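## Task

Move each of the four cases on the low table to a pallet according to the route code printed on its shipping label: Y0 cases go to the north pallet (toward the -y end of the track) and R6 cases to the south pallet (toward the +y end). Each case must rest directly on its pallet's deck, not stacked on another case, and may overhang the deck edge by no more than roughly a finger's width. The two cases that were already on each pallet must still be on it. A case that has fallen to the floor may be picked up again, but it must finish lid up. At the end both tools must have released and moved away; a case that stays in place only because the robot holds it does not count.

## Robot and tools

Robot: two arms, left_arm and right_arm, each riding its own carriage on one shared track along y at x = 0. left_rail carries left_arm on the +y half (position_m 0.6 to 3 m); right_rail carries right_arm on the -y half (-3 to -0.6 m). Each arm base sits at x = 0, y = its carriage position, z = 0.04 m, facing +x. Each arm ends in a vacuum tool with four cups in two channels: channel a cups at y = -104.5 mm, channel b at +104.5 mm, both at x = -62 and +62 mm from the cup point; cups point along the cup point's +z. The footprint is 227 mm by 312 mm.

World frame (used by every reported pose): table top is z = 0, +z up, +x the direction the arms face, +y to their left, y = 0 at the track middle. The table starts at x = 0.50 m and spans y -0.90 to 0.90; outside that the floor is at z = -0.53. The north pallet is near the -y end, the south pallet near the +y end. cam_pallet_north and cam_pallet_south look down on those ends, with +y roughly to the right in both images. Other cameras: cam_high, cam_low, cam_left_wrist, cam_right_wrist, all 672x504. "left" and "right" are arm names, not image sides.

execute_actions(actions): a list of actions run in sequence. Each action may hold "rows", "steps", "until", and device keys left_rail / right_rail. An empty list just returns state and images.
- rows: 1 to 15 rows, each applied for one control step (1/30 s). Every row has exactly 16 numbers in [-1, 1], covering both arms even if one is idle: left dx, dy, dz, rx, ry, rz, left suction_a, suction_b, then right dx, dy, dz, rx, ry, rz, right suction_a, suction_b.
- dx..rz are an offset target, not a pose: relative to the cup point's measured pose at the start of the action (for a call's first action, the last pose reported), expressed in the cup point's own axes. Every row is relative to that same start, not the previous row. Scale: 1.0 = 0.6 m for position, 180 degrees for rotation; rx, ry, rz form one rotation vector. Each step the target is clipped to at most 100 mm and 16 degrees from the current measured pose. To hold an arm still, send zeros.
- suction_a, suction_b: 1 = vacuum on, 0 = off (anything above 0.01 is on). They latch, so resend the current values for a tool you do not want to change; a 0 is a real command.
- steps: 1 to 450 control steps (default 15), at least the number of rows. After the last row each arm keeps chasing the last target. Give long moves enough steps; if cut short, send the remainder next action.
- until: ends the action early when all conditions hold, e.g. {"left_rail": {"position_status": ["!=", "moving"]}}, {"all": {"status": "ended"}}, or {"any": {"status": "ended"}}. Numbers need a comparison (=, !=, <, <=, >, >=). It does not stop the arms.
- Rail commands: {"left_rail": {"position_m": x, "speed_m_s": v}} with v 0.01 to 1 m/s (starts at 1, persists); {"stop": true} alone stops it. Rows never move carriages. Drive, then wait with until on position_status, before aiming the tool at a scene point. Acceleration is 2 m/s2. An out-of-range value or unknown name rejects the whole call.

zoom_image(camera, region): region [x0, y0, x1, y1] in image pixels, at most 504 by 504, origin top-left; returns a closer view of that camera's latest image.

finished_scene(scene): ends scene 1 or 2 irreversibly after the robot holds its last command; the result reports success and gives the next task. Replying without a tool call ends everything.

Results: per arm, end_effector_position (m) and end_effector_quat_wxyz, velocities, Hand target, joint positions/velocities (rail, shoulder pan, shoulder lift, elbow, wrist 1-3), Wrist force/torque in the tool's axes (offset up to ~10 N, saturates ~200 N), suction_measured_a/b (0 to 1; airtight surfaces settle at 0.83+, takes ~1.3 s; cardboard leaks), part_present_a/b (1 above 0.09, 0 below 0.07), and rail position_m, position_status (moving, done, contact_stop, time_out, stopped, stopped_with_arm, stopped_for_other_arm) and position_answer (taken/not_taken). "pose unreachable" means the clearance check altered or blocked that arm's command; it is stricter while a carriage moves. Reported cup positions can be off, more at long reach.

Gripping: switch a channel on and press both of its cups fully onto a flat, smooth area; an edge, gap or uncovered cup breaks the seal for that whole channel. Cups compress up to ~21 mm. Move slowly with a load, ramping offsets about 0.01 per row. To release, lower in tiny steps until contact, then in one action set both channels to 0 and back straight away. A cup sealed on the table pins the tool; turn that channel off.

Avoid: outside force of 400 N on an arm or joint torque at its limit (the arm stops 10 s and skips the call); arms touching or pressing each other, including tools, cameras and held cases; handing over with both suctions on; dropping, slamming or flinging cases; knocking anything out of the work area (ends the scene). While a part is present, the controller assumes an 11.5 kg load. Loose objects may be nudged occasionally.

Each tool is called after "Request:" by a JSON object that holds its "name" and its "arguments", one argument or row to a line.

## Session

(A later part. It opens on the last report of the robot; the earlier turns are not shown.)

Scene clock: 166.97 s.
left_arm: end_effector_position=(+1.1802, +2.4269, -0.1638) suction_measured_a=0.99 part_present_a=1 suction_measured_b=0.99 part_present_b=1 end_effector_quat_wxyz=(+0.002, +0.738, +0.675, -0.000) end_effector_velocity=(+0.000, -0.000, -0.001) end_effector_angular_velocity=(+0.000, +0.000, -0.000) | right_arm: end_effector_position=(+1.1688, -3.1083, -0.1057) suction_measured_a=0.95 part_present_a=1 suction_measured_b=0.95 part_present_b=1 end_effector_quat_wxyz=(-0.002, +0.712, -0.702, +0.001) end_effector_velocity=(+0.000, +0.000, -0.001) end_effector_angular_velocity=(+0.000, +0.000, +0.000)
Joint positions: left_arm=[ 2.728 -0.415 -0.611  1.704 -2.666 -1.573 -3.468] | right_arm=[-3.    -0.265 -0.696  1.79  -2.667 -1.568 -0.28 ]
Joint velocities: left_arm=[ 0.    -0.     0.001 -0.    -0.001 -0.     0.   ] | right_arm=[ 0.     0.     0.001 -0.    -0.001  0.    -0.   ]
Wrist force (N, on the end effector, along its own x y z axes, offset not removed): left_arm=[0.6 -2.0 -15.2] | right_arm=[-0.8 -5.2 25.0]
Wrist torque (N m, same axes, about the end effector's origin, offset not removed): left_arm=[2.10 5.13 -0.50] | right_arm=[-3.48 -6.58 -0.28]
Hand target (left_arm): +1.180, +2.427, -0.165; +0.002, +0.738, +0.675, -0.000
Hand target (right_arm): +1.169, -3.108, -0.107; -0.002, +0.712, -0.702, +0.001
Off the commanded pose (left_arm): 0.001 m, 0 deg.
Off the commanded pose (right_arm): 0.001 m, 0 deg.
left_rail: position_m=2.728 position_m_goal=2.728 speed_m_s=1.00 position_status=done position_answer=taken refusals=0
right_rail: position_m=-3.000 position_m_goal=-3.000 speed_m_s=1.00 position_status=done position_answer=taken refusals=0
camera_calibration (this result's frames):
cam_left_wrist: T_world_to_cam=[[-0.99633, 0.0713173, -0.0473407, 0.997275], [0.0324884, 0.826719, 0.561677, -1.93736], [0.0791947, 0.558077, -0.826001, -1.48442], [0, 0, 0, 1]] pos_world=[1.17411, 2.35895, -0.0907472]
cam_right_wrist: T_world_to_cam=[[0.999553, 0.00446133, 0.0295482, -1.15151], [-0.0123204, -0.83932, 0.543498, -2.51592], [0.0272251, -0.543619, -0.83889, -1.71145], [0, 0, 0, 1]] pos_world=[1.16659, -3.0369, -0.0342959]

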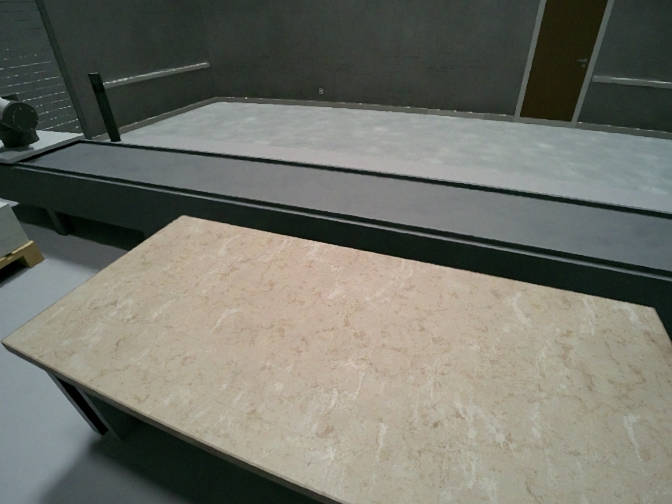

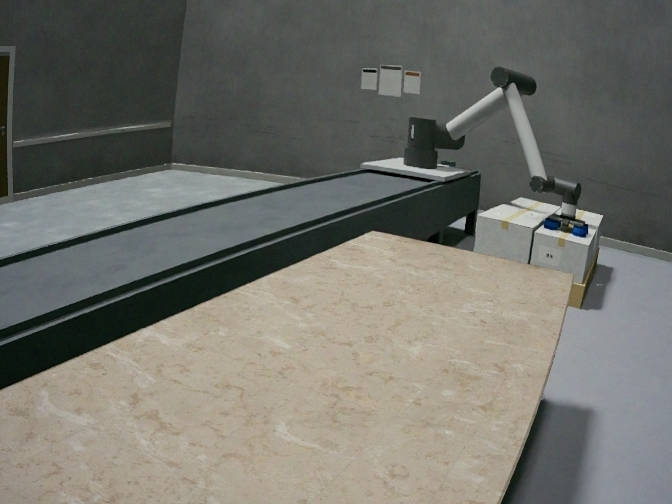

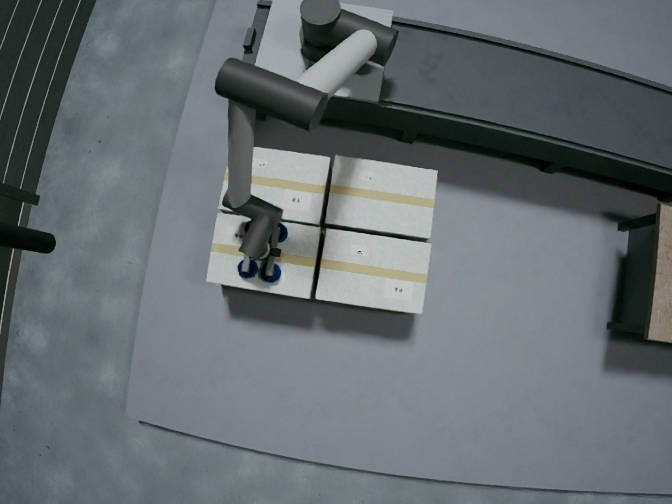

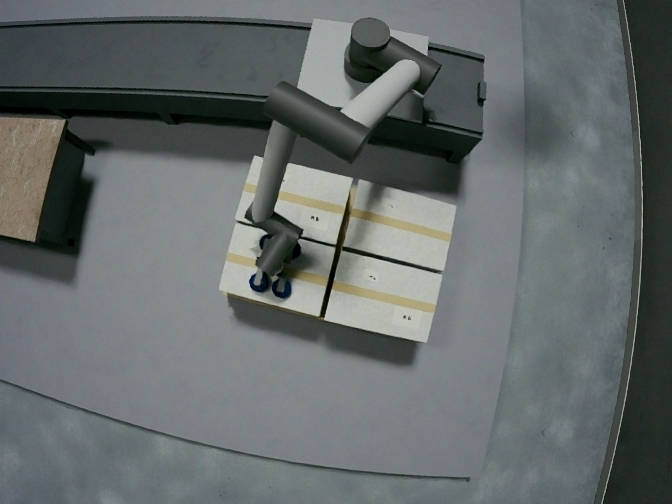

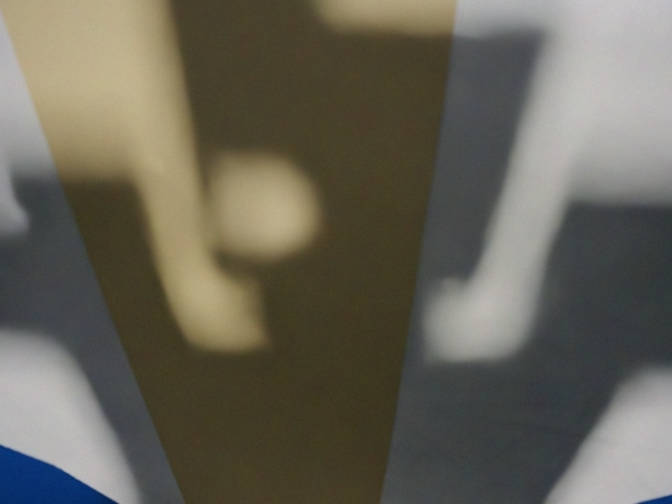

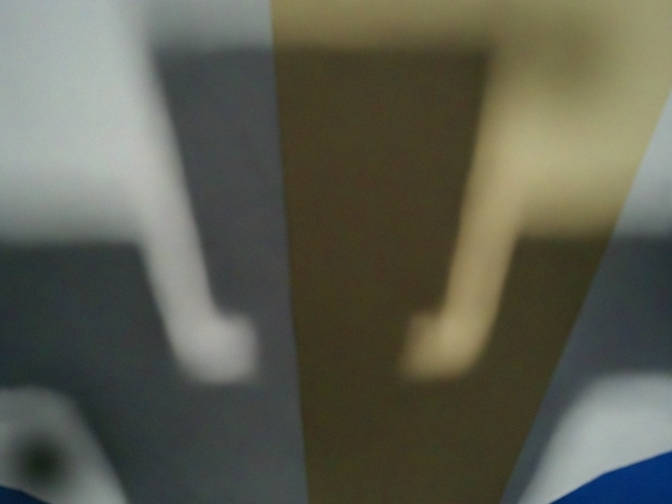

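Request:
{"name": "execute_actions", "arguments": {
  "actions": []
}}

Scene clock: 167.37 s.
left_arm: end_effector_position=(+1.1803, +2.4268, -0.1647) suction_measured_a=0.99 part_present_a=1 suction_measured_b=0.99 part_present_b=1 end_effector_quat_wxyz=(+0.002, +0.738, +0.675, -0.000) end_effector_velocity=(-0.000, +0.000, -0.001) end_effector_angular_velocity=(-0.000, -0.000, +0.000) | right_arm: end_effector_position=(+1.1688, -3.1083, -0.1068) suction_measured_a=0.95 part_present_a=1 suction_measured_b=0.95 part_present_b=1 end_effector_quat_wxyz=(-0.002, +0.712, -0.702, +0.001) end_effector_velocity=(+0.000, -0.000, -0.000) end_effector_angular_velocity=(-0.000, -0.000, +0.000)
Joint positions: left_arm=[ 2.728 -0.415 -0.61   1.703 -2.667 -1.573 -3.468] | right_arm=[-3.    -0.265 -0.695  1.79  -2.668 -1.568 -0.28 ]
Joint velocities: left_arm=[ 0.     0.     0.001 -0.    -0.001  0.    -0.   ] | right_arm=[ 0.  0.  0. -0. -0. -0. -0.]
Wrist force (N, on the end effector, along its own x y z axes, offset not removed): left_arm=[-10.9 -6.5 -66.4] | right_arm=[3.0 -4.7 26.6]
Wrist torque (N m, same axes, about the end effector's origin, offset not removed): left_arm=[10.36 17.78 -3.34] | right_arm=[-3.45 -6.99 -0.22]
Hand target (left_arm): +1.180, +2.427, -0.165; +0.002, +0.738, +0.675, -0.000
Hand target (right_arm): +1.169, -3.108, -0.107; -0.002, +0.712, -0.702, +0.001
Off the commanded pose (left_arm): 0.000 m, 0 deg.
Off the commanded pose (right_arm): 0.000 m, 0 deg.
left_rail: position_m=2.728 position_m_goal=2.728 speed_m_s=1.00 position_status=done position_answer=taken refusals=0
right_rail: position_m=-3.000 position_m_goal=-3.000 speed_m_s=1.00 position_status=done position_answer=taken refusals=0
camera_calibration (this result's frames):
cam_left_wrist: T_world_to_cam=[[-0.996323, 0.0712982, -0.0475046, 0.997346], [0.0323839, 0.826746, 0.561643, -1.93675], [0.0793184, 0.558039, -0.826015, -1.48518], [0, 0, 0, 1]] pos_world=[1.1742, 2.35888, -0.0916406]
cam_right_wrist: T_world_to_cam=[[0.999554, 0.00446344, 0.0295412, -1.15147], [-0.0123148, -0.839321, 0.543496, -2.51533], [0.0272204, -0.543618, -0.838892, -1.71236], [0, 0, 0, 1]] pos_world=[1.1666, -3.0369, -0.0354006]

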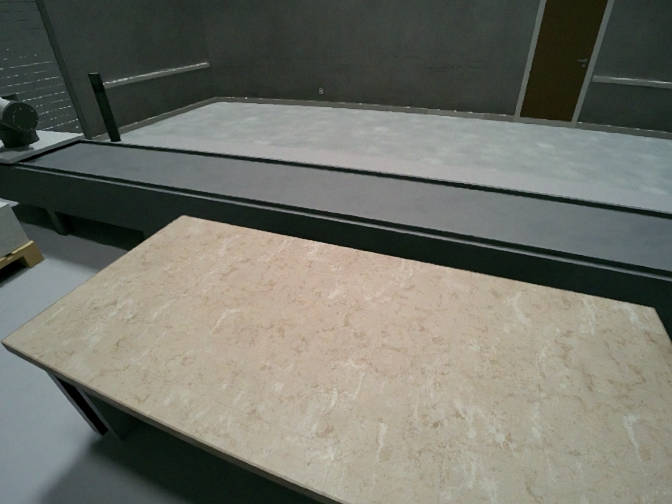

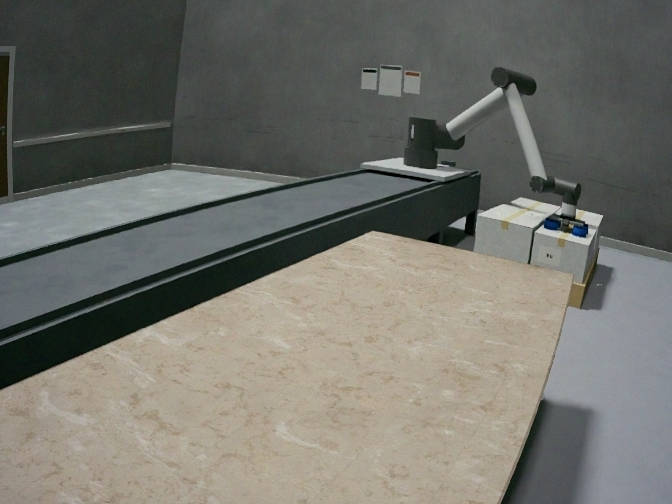

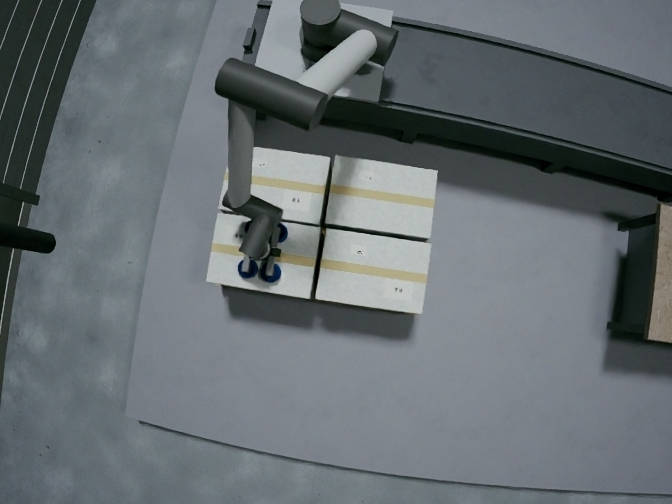

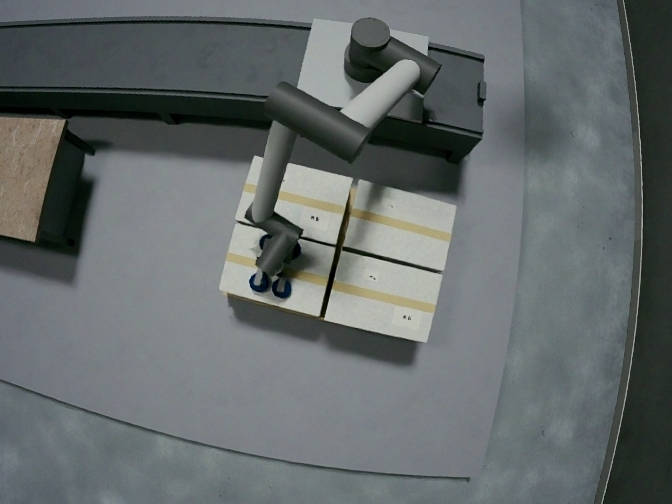

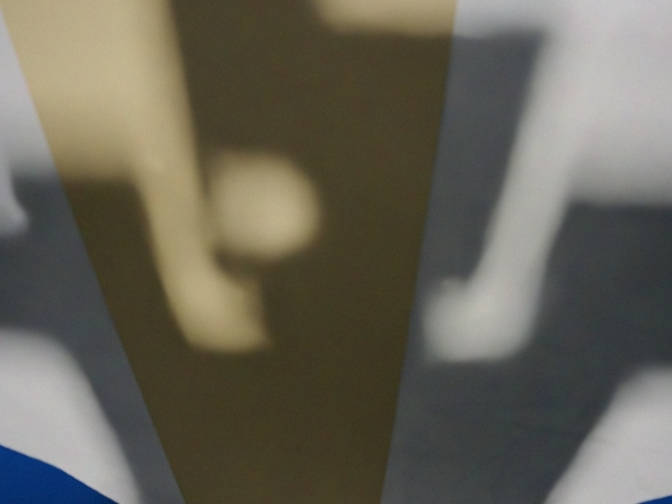

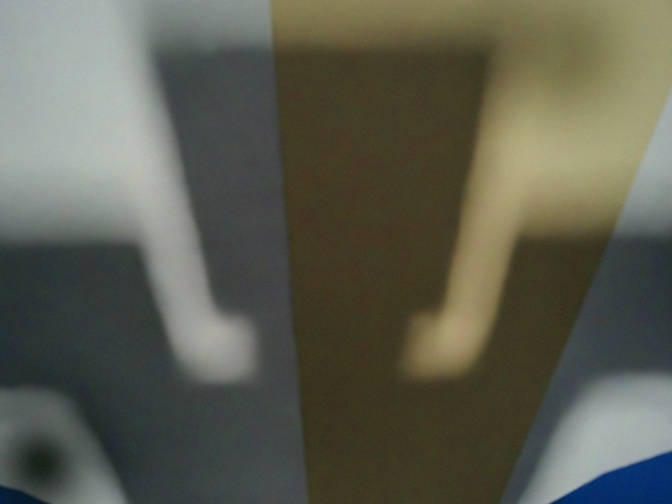

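Left touched. Continue right only.

Request:
{"name": "execute_actions", "arguments": {
  "actions": [
    {"rows": [[0,0,0,0,0,0,1,1,0,0,0.002,0,0,0,1,1]], "steps": 1}
  ]
}}

Scene clock: 167.97 s.
left_arm: end_effector_position=(+1.1803, +2.4268, -0.1649) suction_measured_a=0.99 part_present_a=1 suction_measured_b=0.99 part_present_b=1 end_effector_quat_wxyz=(+0.002, +0.738, +0.675, -0.000) end_effector_velocity=(-0.000, -0.000, -0.000) end_effector_angular_velocity=(-0.000, +0.000, -0.000) | right_arm: end_effector_position=(+1.1688, -3.1083, -0.1069) suction_measured_a=0.95 part_present_a=1 suction_measured_b=0.95 part_present_b=1 end_effector_quat_wxyz=(-0.002, +0.712, -0.702, +0.001) end_effector_velocity=(+0.000, -0.000, -0.001) end_effector_angular_velocity=(-0.000, -0.000, -0.000)
Joint positions: left_arm=[ 2.728 -0.415 -0.61   1.703 -2.667 -1.573 -3.468] | right_arm=[-3.    -0.265 -0.695  1.79  -2.668 -1.568 -0.28 ]
Joint velocities: left_arm=[-0. -0.  0. -0. -0. -0.  0.] | right_arm=[ 0.    -0.     0.001 -0.    -0.001  0.    -0.   ]
Wrist force (N, on the end effector, along its own x y z axes, offset not removed): left_arm=[-18.0 -5.0 -89.1] | right_arm=[1.0 -5.0 25.7]
Wrist torque (N m, same axes, about the end effector's origin, offset not removed): left_arm=[12.11 20.68 -3.85] | right_arm=[-3.51 -6.80 -0.31]
Hand target (left_arm): +1.180, +2.427, -0.165; +0.002, +0.738, +0.675, -0.000
Hand target (right_arm): +1.169, -3.108, -0.108; -0.002, +0.712, -0.702, +0.001
Off the commanded pose (left_arm): 0.000 m, 0 deg.
Off the commanded pose (right_arm): 0.001 m, 0 deg.
left_rail: position_m=2.728 position_m_goal=2.728 speed_m_s=1.00 position_status=done position_answer=taken refusals=0
right_rail: position_m=-3.000 position_m_goal=-3.000 speed_m_s=1.00 position_status=done position_answer=taken refusals=0
camera_calibration (this result's frames):
cam_left_wrist: T_world_to_cam=[[-0.996326, 0.0712992, -0.0474408, 0.997309], [0.0324185, 0.82673, 0.561664, -1.93666], [0.0792669, 0.558062, -0.826005, -1.48532], [0, 0, 0, 1]] pos_world=[1.17417, 2.35889, -0.0918197]
cam_right_wrist: T_world_to_cam=[[0.999554, 0.00446325, 0.0295442, -1.15148], [-0.0123166, -0.839321, 0.543497, -2.51529], [0.0272228, -0.543618, -0.838891, -1.71242], [0, 0, 0, 1]] pos_world=[1.1666, -3.0369, -0.0354563]

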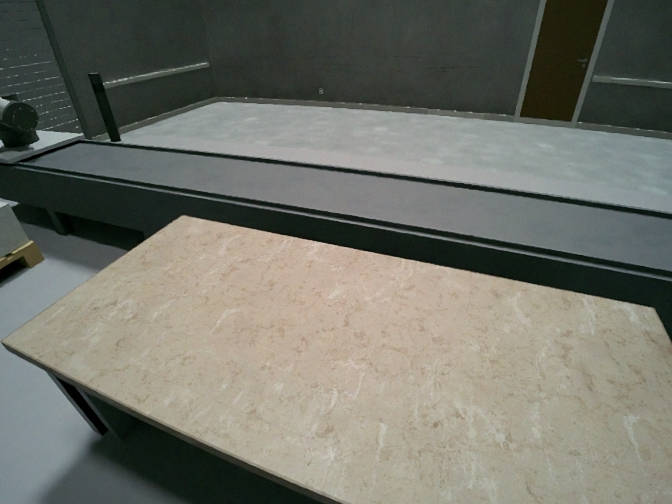

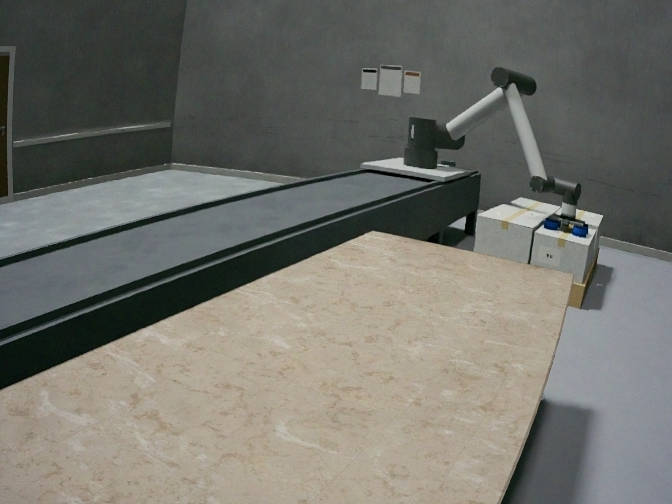

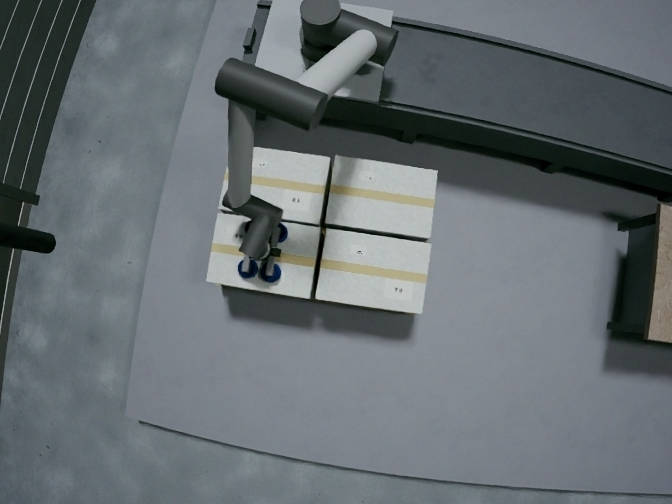

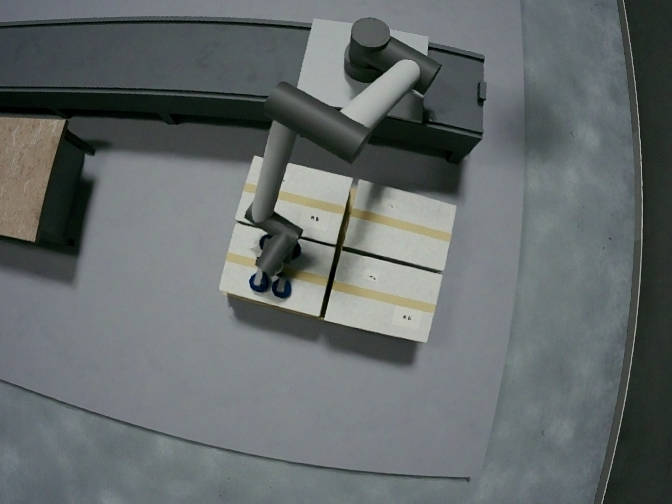

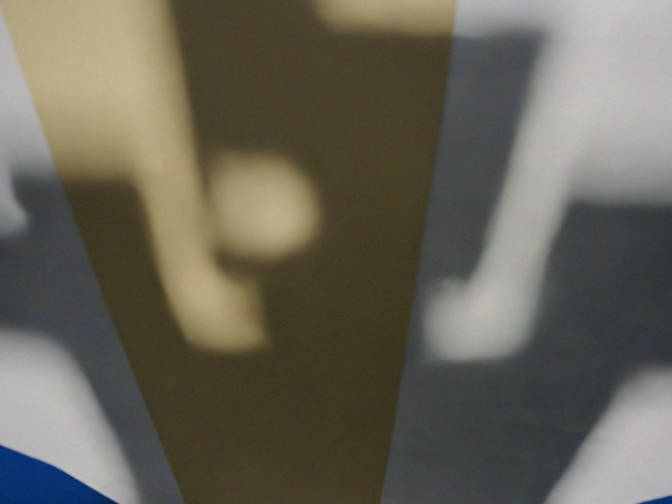

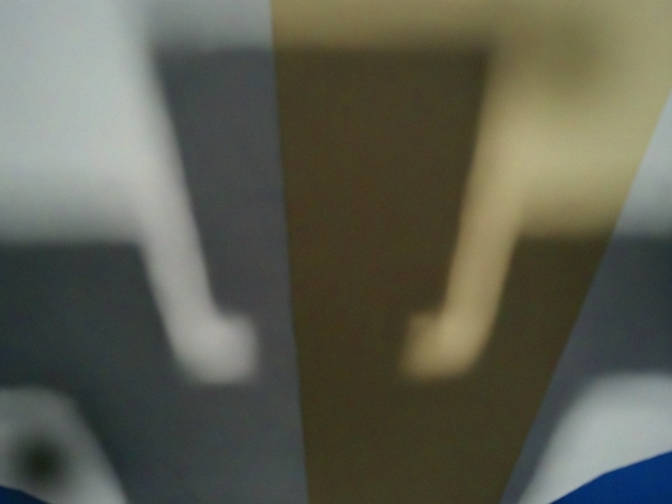

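Request:
{"name": "execute_actions", "arguments": {
  "actions": []
}}

Scene clock: 168.43 s.
left_arm: end_effector_position=(+1.1803, +2.4268, -0.1649) suction_measured_a=0.99 part_present_a=1 suction_measured_b=0.99 part_present_b=1 end_effector_quat_wxyz=(+0.002, +0.738, +0.675, -0.000) end_effector_velocity=(-0.000, -0.000, -0.000) end_effector_angular_velocity=(-0.000, +0.000, -0.000) | right_arm: end_effector_position=(+1.1688, -3.1083, -0.1080) suction_measured_a=0.95 part_present_a=1 suction_measured_b=0.95 part_present_b=1 end_effector_quat_wxyz=(-0.002, +0.712, -0.702, +0.001) end_effector_velocity=(+0.000, -0.000, -0.000) end_effector_angular_velocity=(-0.000, -0.000, -0.000)
Joint positions: left_arm=[ 2.728 -0.415 -0.61   1.703 -2.667 -1.573 -3.468] | right_arm=[-3.    -0.265 -0.694  1.789 -2.669 -1.568 -0.28 ]
Joint velocities: left_arm=[ 0.  0.  0.  0.  0. -0.  0.] | right_arm=[ 0. -0.  0. -0. -0.  0.  0.]
Wrist force (N, on the end effector, along its own x y z axes, offset not removed): left_arm=[-15.0 -9.2 -85.6] | right_arm=[1.0 -1.6 24.4]
Wrist torque (N m, same axes, about the end effector's origin, offset not removed): left_arm=[11.59 20.28 -3.73] | right_arm=[-2.98 -6.62 -0.19]
Hand target (left_arm): +1.180, +2.427, -0.165; +0.002, +0.738, +0.675, -0.000
Hand target (right_arm): +1.169, -3.108, -0.108; -0.002, +0.712, -0.702, +0.001
Off the commanded pose (left_arm): 0.000 m, 0 deg.
Off the commanded pose (right_arm): 0.000 m, 0 deg.
left_rail: position_m=2.728 position_m_goal=2.728 speed_m_s=1.00 position_status=done position_answer=taken refusals=0
right_rail: position_m=-3.000 position_m_goal=-3.000 speed_m_s=1.00 position_status=done position_answer=taken refusals=0
camera_calibration (this result's frames):
cam_left_wrist: T_world_to_cam=[[-0.996326, 0.0712993, -0.0474409, 0.997309], [0.0324186, 0.82673, 0.561663, -1.93666], [0.079267, 0.558062, -0.826005, -1.48532], [0, 0, 0, 1]] pos_world=[1.17417, 2.35889, -0.0918197]
cam_right_wrist: T_world_to_cam=[[0.999554, 0.0044629, 0.0295375, -1.15145], [-0.0123132, -0.839322, 0.543496, -2.51469], [0.027217, -0.543617, -0.838892, -1.71334], [0, 0, 0, 1]] pos_world=[1.1666, -3.0369, -0.0365693]

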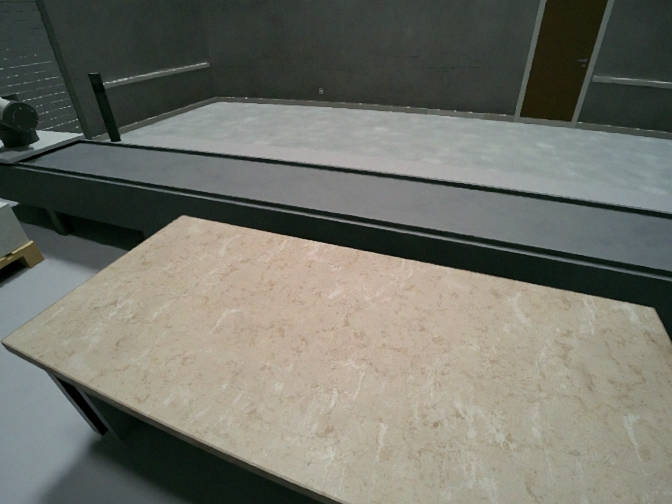

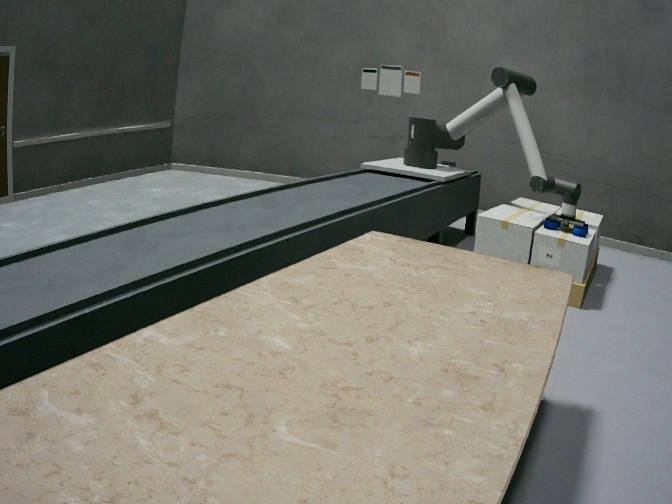

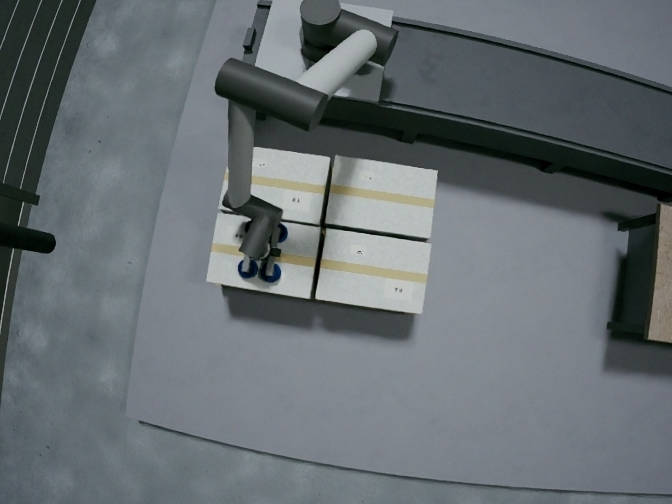

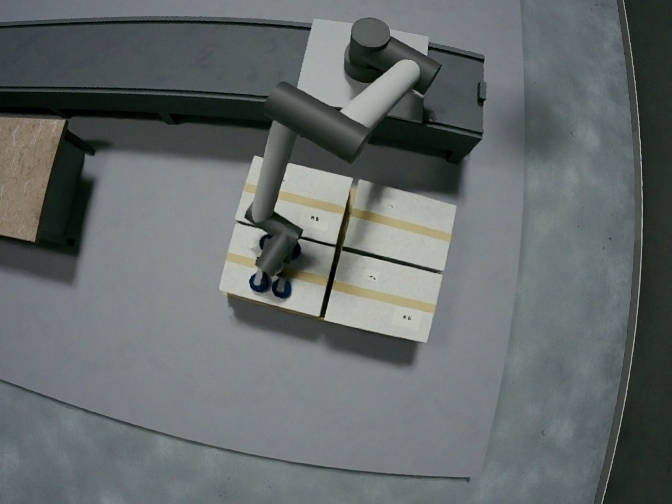

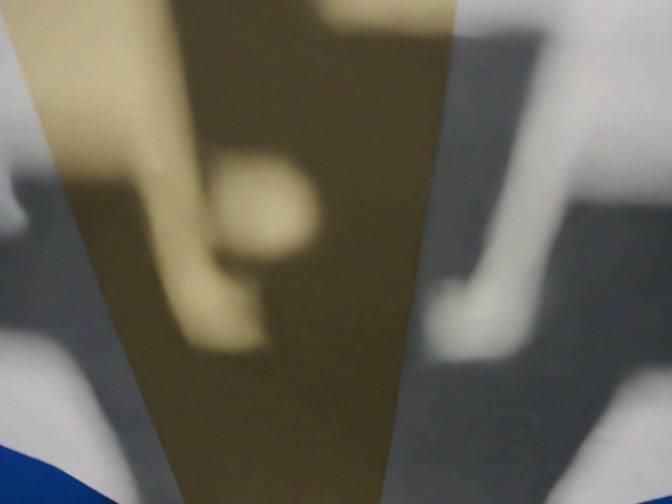

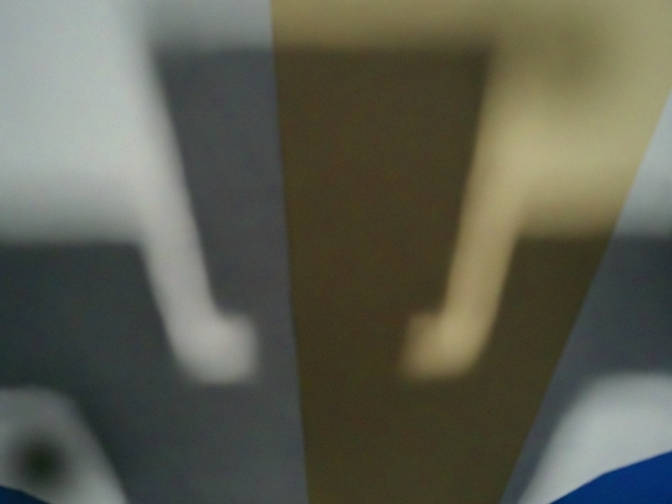

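Request:
{"name": "execute_actions", "arguments": {
  "actions": [
    {"rows": [[0,0,-0.0003,0,0,0,1,1,0,0,0.002,0,0,0,1,1]], "steps": 1}
  ]
}}

Scene clock: 168.97 s.
left_arm: end_effector_position=(+1.1803, +2.4268, -0.1648) suction_measured_a=0.99 part_present_a=1 suction_measured_b=0.99 part_present_b=1 end_effector_quat_wxyz=(+0.002, +0.738, +0.675, -0.000) end_effector_velocity=(+0.000, -0.000, +0.000) end_effector_angular_velocity=(+0.000, +0.000, -0.000) | right_arm: end_effector_position=(+1.1688, -3.1083, -0.1080) suction_measured_a=0.95 part_present_a=1 suction_measured_b=0.95 part_present_b=1 end_effector_quat_wxyz=(-0.002, +0.712, -0.702, +0.001) end_effector_velocity=(+0.000, +0.000, -0.001) end_effector_angular_velocity=(-0.000, -0.000, +0.000)
Joint positions: left_arm=[ 2.728 -0.415 -0.61   1.703 -2.667 -1.573 -3.468] | right_arm=[-3.    -0.265 -0.694  1.789 -2.669 -1.568 -0.28 ]
Joint velocities: left_arm=[ 0. -0. -0.  0.  0. -0.  0.] | right_arm=[ 0.     0.     0.001 -0.    -0.001  0.    -0.   ]
Wrist force (N, on the end effector, along its own x y z axes, offset not removed): left_arm=[-11.0 -5.5 -71.0] | right_arm=[-0.9 -7.2 23.0]
Wrist torque (N m, same axes, about the end effector's origin, offset not removed): left_arm=[9.97 17.59 -3.17] | right_arm=[-3.89 -6.31 -0.14]
Hand target (left_arm): +1.180, +2.427, -0.165; +0.002, +0.738, +0.675, -0.000
Hand target (right_arm): +1.169, -3.108, -0.109; -0.002, +0.712, -0.702, +0.001
Off the commanded pose (left_arm): 0.000 m, 0 deg.
Off the commanded pose (right_arm): 0.001 m, 0 deg.
left_rail: position_m=2.728 position_m_goal=2.728 speed_m_s=1.00 position_status=done position_answer=taken refusals=0
right_rail: position_m=-3.000 position_m_goal=-3.000 speed_m_s=1.00 position_status=done position_answer=taken refusals=0
camera_calibration (this result's frames):
cam_left_wrist: T_world_to_cam=[[-0.996325, 0.0712989, -0.0474756, 0.997332], [0.0323998, 0.826739, 0.561652, -1.93671], [0.0792951, 0.55805, -0.82601, -1.48523], [0, 0, 0, 1]] pos_world=[1.17419, 2.35888, -0.0917064]
cam_right_wrist: T_world_to_cam=[[0.999554, 0.00446167, 0.0295424, -1.15145], [-0.0123169, -0.839321, 0.543497, -2.51467], [0.0272204, -0.543618, -0.838891, -1.71337], [0, 0, 0, 1]] pos_world=[1.1666, -3.0369, -0.0366018]

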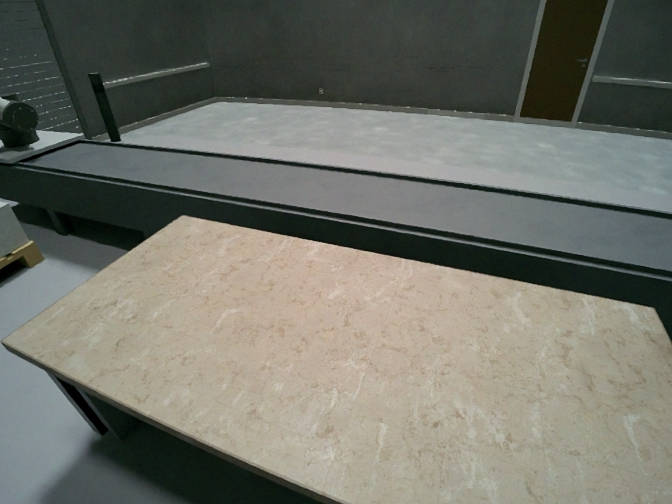

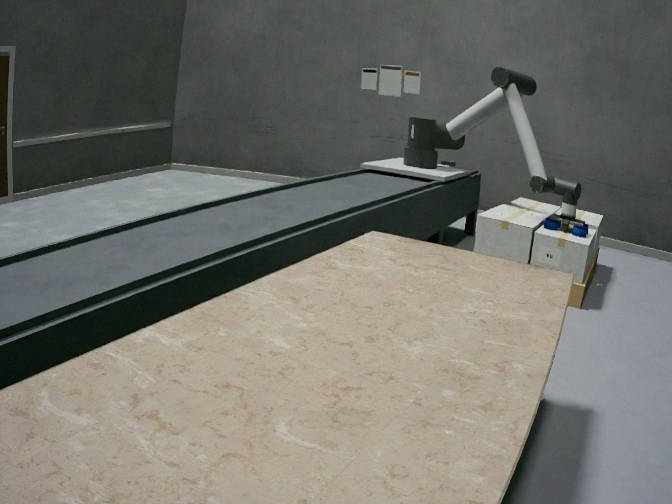

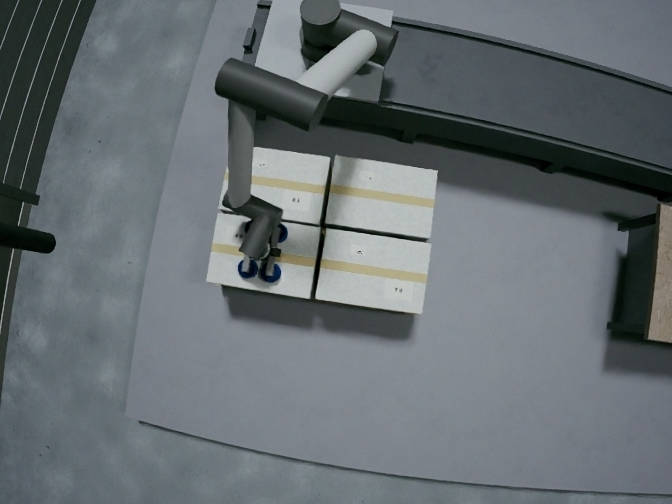

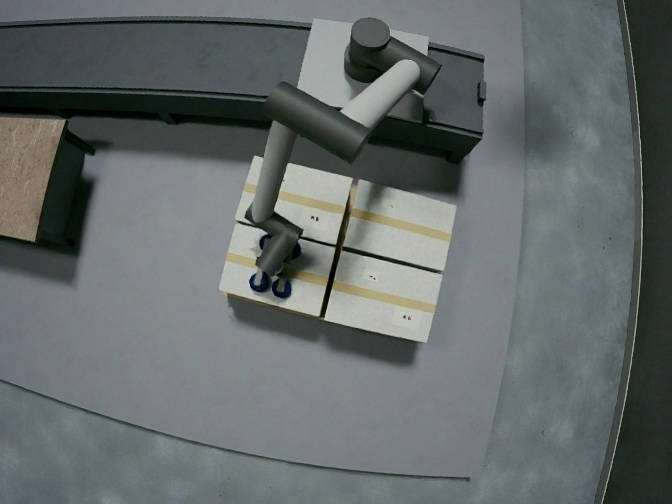

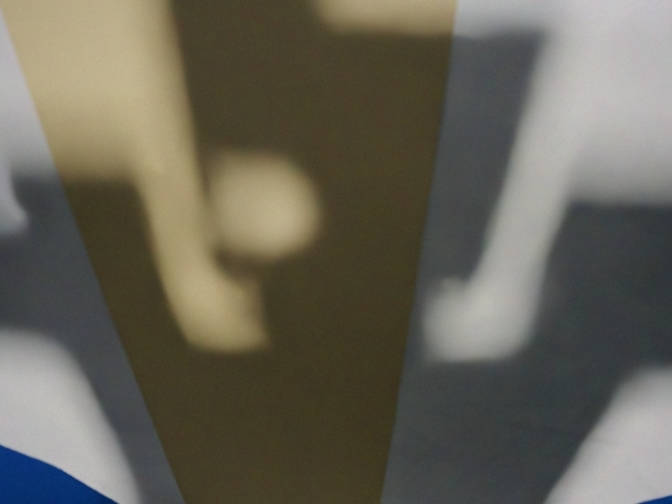

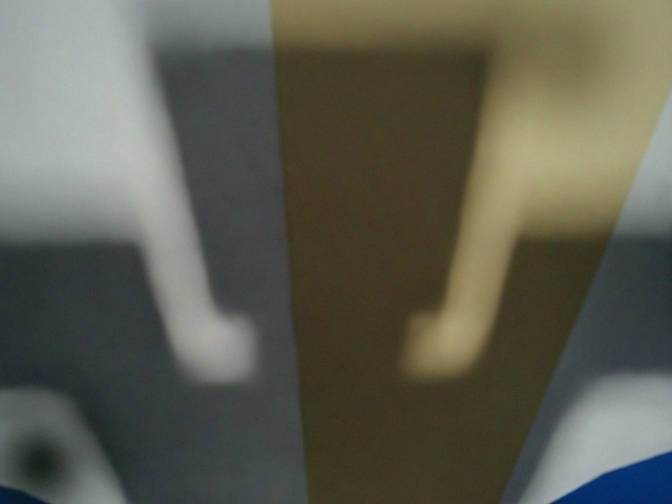

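Request:
{"name": "execute_actions", "arguments": {
  "actions": []
}}

Scene clock: 169.43 s.
left_arm: end_effector_position=(+1.1803, +2.4268, -0.1647) suction_measured_a=0.99 part_present_a=1 suction_measured_b=0.99 part_present_b=1 end_effector_quat_wxyz=(+0.002, +0.738, +0.675, -0.000) end_effector_velocity=(+0.000, -0.000, +0.000) end_effector_angular_velocity=(-0.000, -0.000, -0.000) | right_arm: end_effector_position=(+1.1690, -3.1083, -0.1089) suction_measured_a=0.95 part_present_a=1 suction_measured_b=0.95 part_present_b=1 end_effector_quat_wxyz=(-0.002, +0.712, -0.702, +0.001) end_effector_velocity=(-0.000, +0.000, -0.000) end_effector_angular_velocity=(-0.000, +0.000, -0.000)
Joint positions: left_arm=[ 2.728 -0.415 -0.61   1.703 -2.667 -1.573 -3.468] | right_arm=[-3.    -0.265 -0.693  1.789 -2.67  -1.568 -0.279]
Joint velocities: left_arm=[ 0.  0. -0. -0.  0. -0.  0.] | right_arm=[ 0. -0.  0.  0. -0. -0.  0.]
Wrist force (N, on the end effector, along its own x y z axes, offset not removed): left_arm=[-7.6 -3.7 -61.3] | right_arm=[-16.8 -2.0 -43.6]
Wrist torque (N m, same axes, about the end effector's origin, offset not removed): left_arm=[8.91 15.81 -2.87] | right_arm=[-15.40 5.87 3.34]
Hand target (left_arm): +1.180, +2.427, -0.165; +0.002, +0.738, +0.675, -0.000
Hand target (right_arm): +1.169, -3.108, -0.109; -0.002, +0.712, -0.702, +0.001
Off the commanded pose (left_arm): 0.000 m, 0 deg.
Off the commanded pose (right_arm): 0.000 m, 0 deg.
left_rail: position_m=2.728 position_m_goal=2.728 speed_m_s=1.00 position_status=done position_answer=taken refusals=0
right_rail: position_m=-3.000 position_m_goal=-3.000 speed_m_s=1.00 position_status=done position_answer=taken refusals=0
camera_calibration (this result's frames):
cam_left_wrist: T_world_to_cam=[[-0.996325, 0.0712988, -0.0474621, 0.997343], [0.0324069, 0.826736, 0.561657, -1.93674], [0.0792841, 0.558054, -0.826008, -1.48518], [0, 0, 0, 1]] pos_world=[1.17419, 2.35888, -0.0916476]
cam_right_wrist: T_world_to_cam=[[0.999546, 0.00443928, 0.0298165, -1.15161], [-0.0124872, -0.839271, 0.543569, -2.51385], [0.0274372, -0.543694, -0.838835, -1.71458], [0, 0, 0, 1]] pos_world=[1.16674, -3.0369, -0.0374628]

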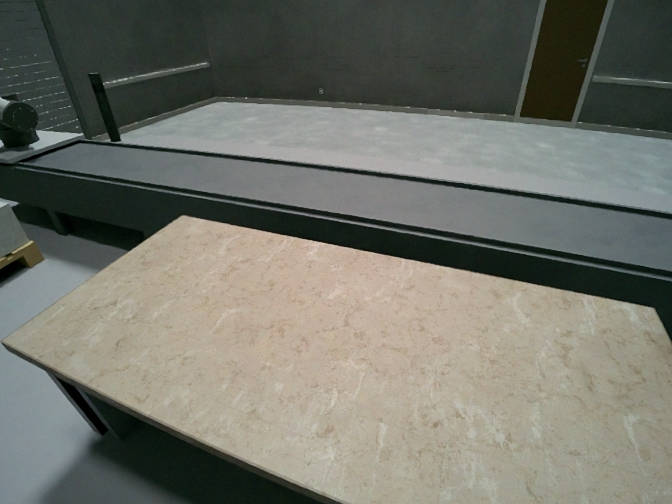

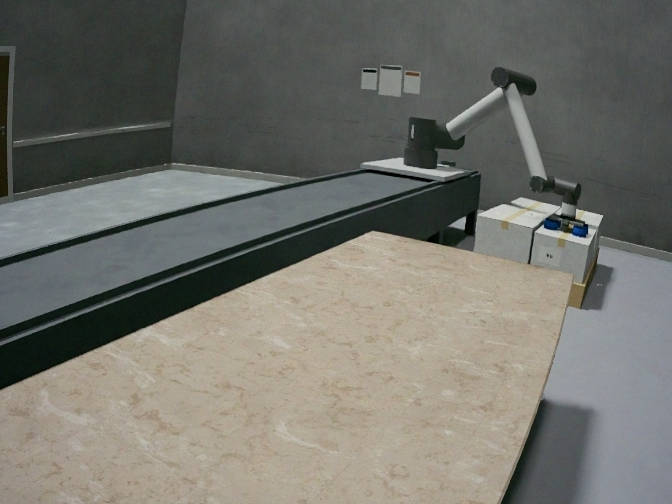

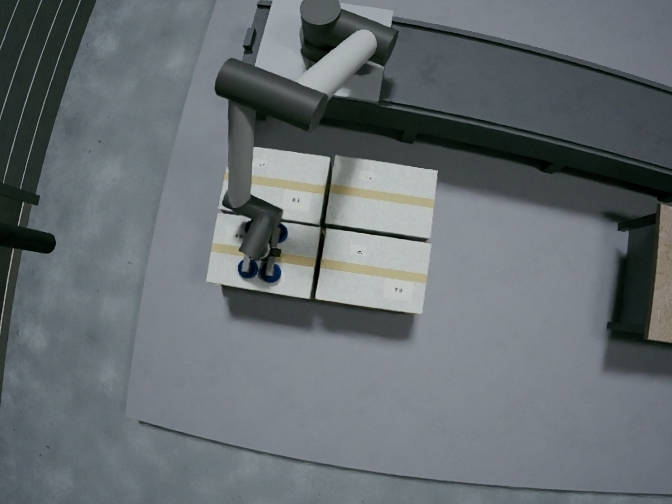

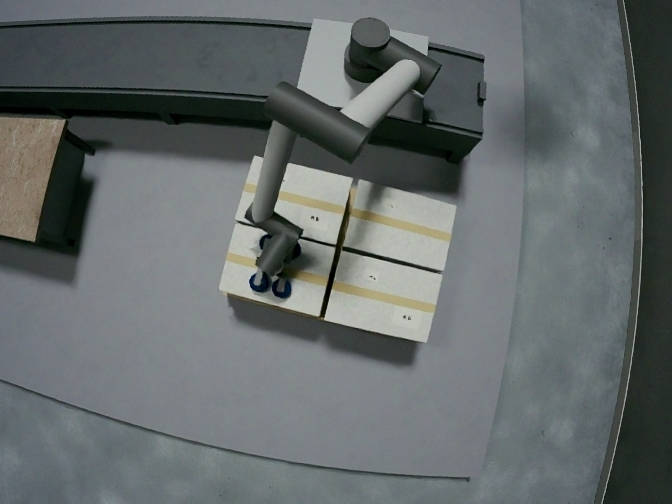

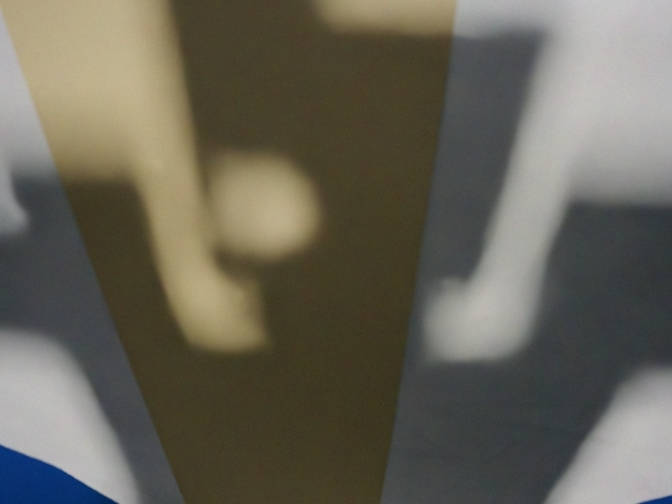

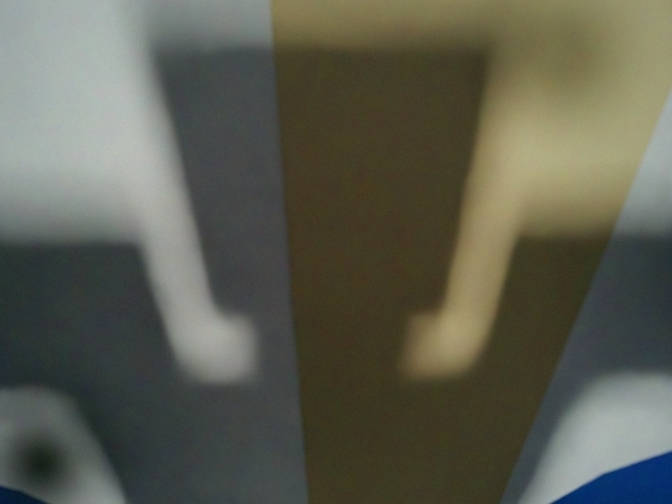

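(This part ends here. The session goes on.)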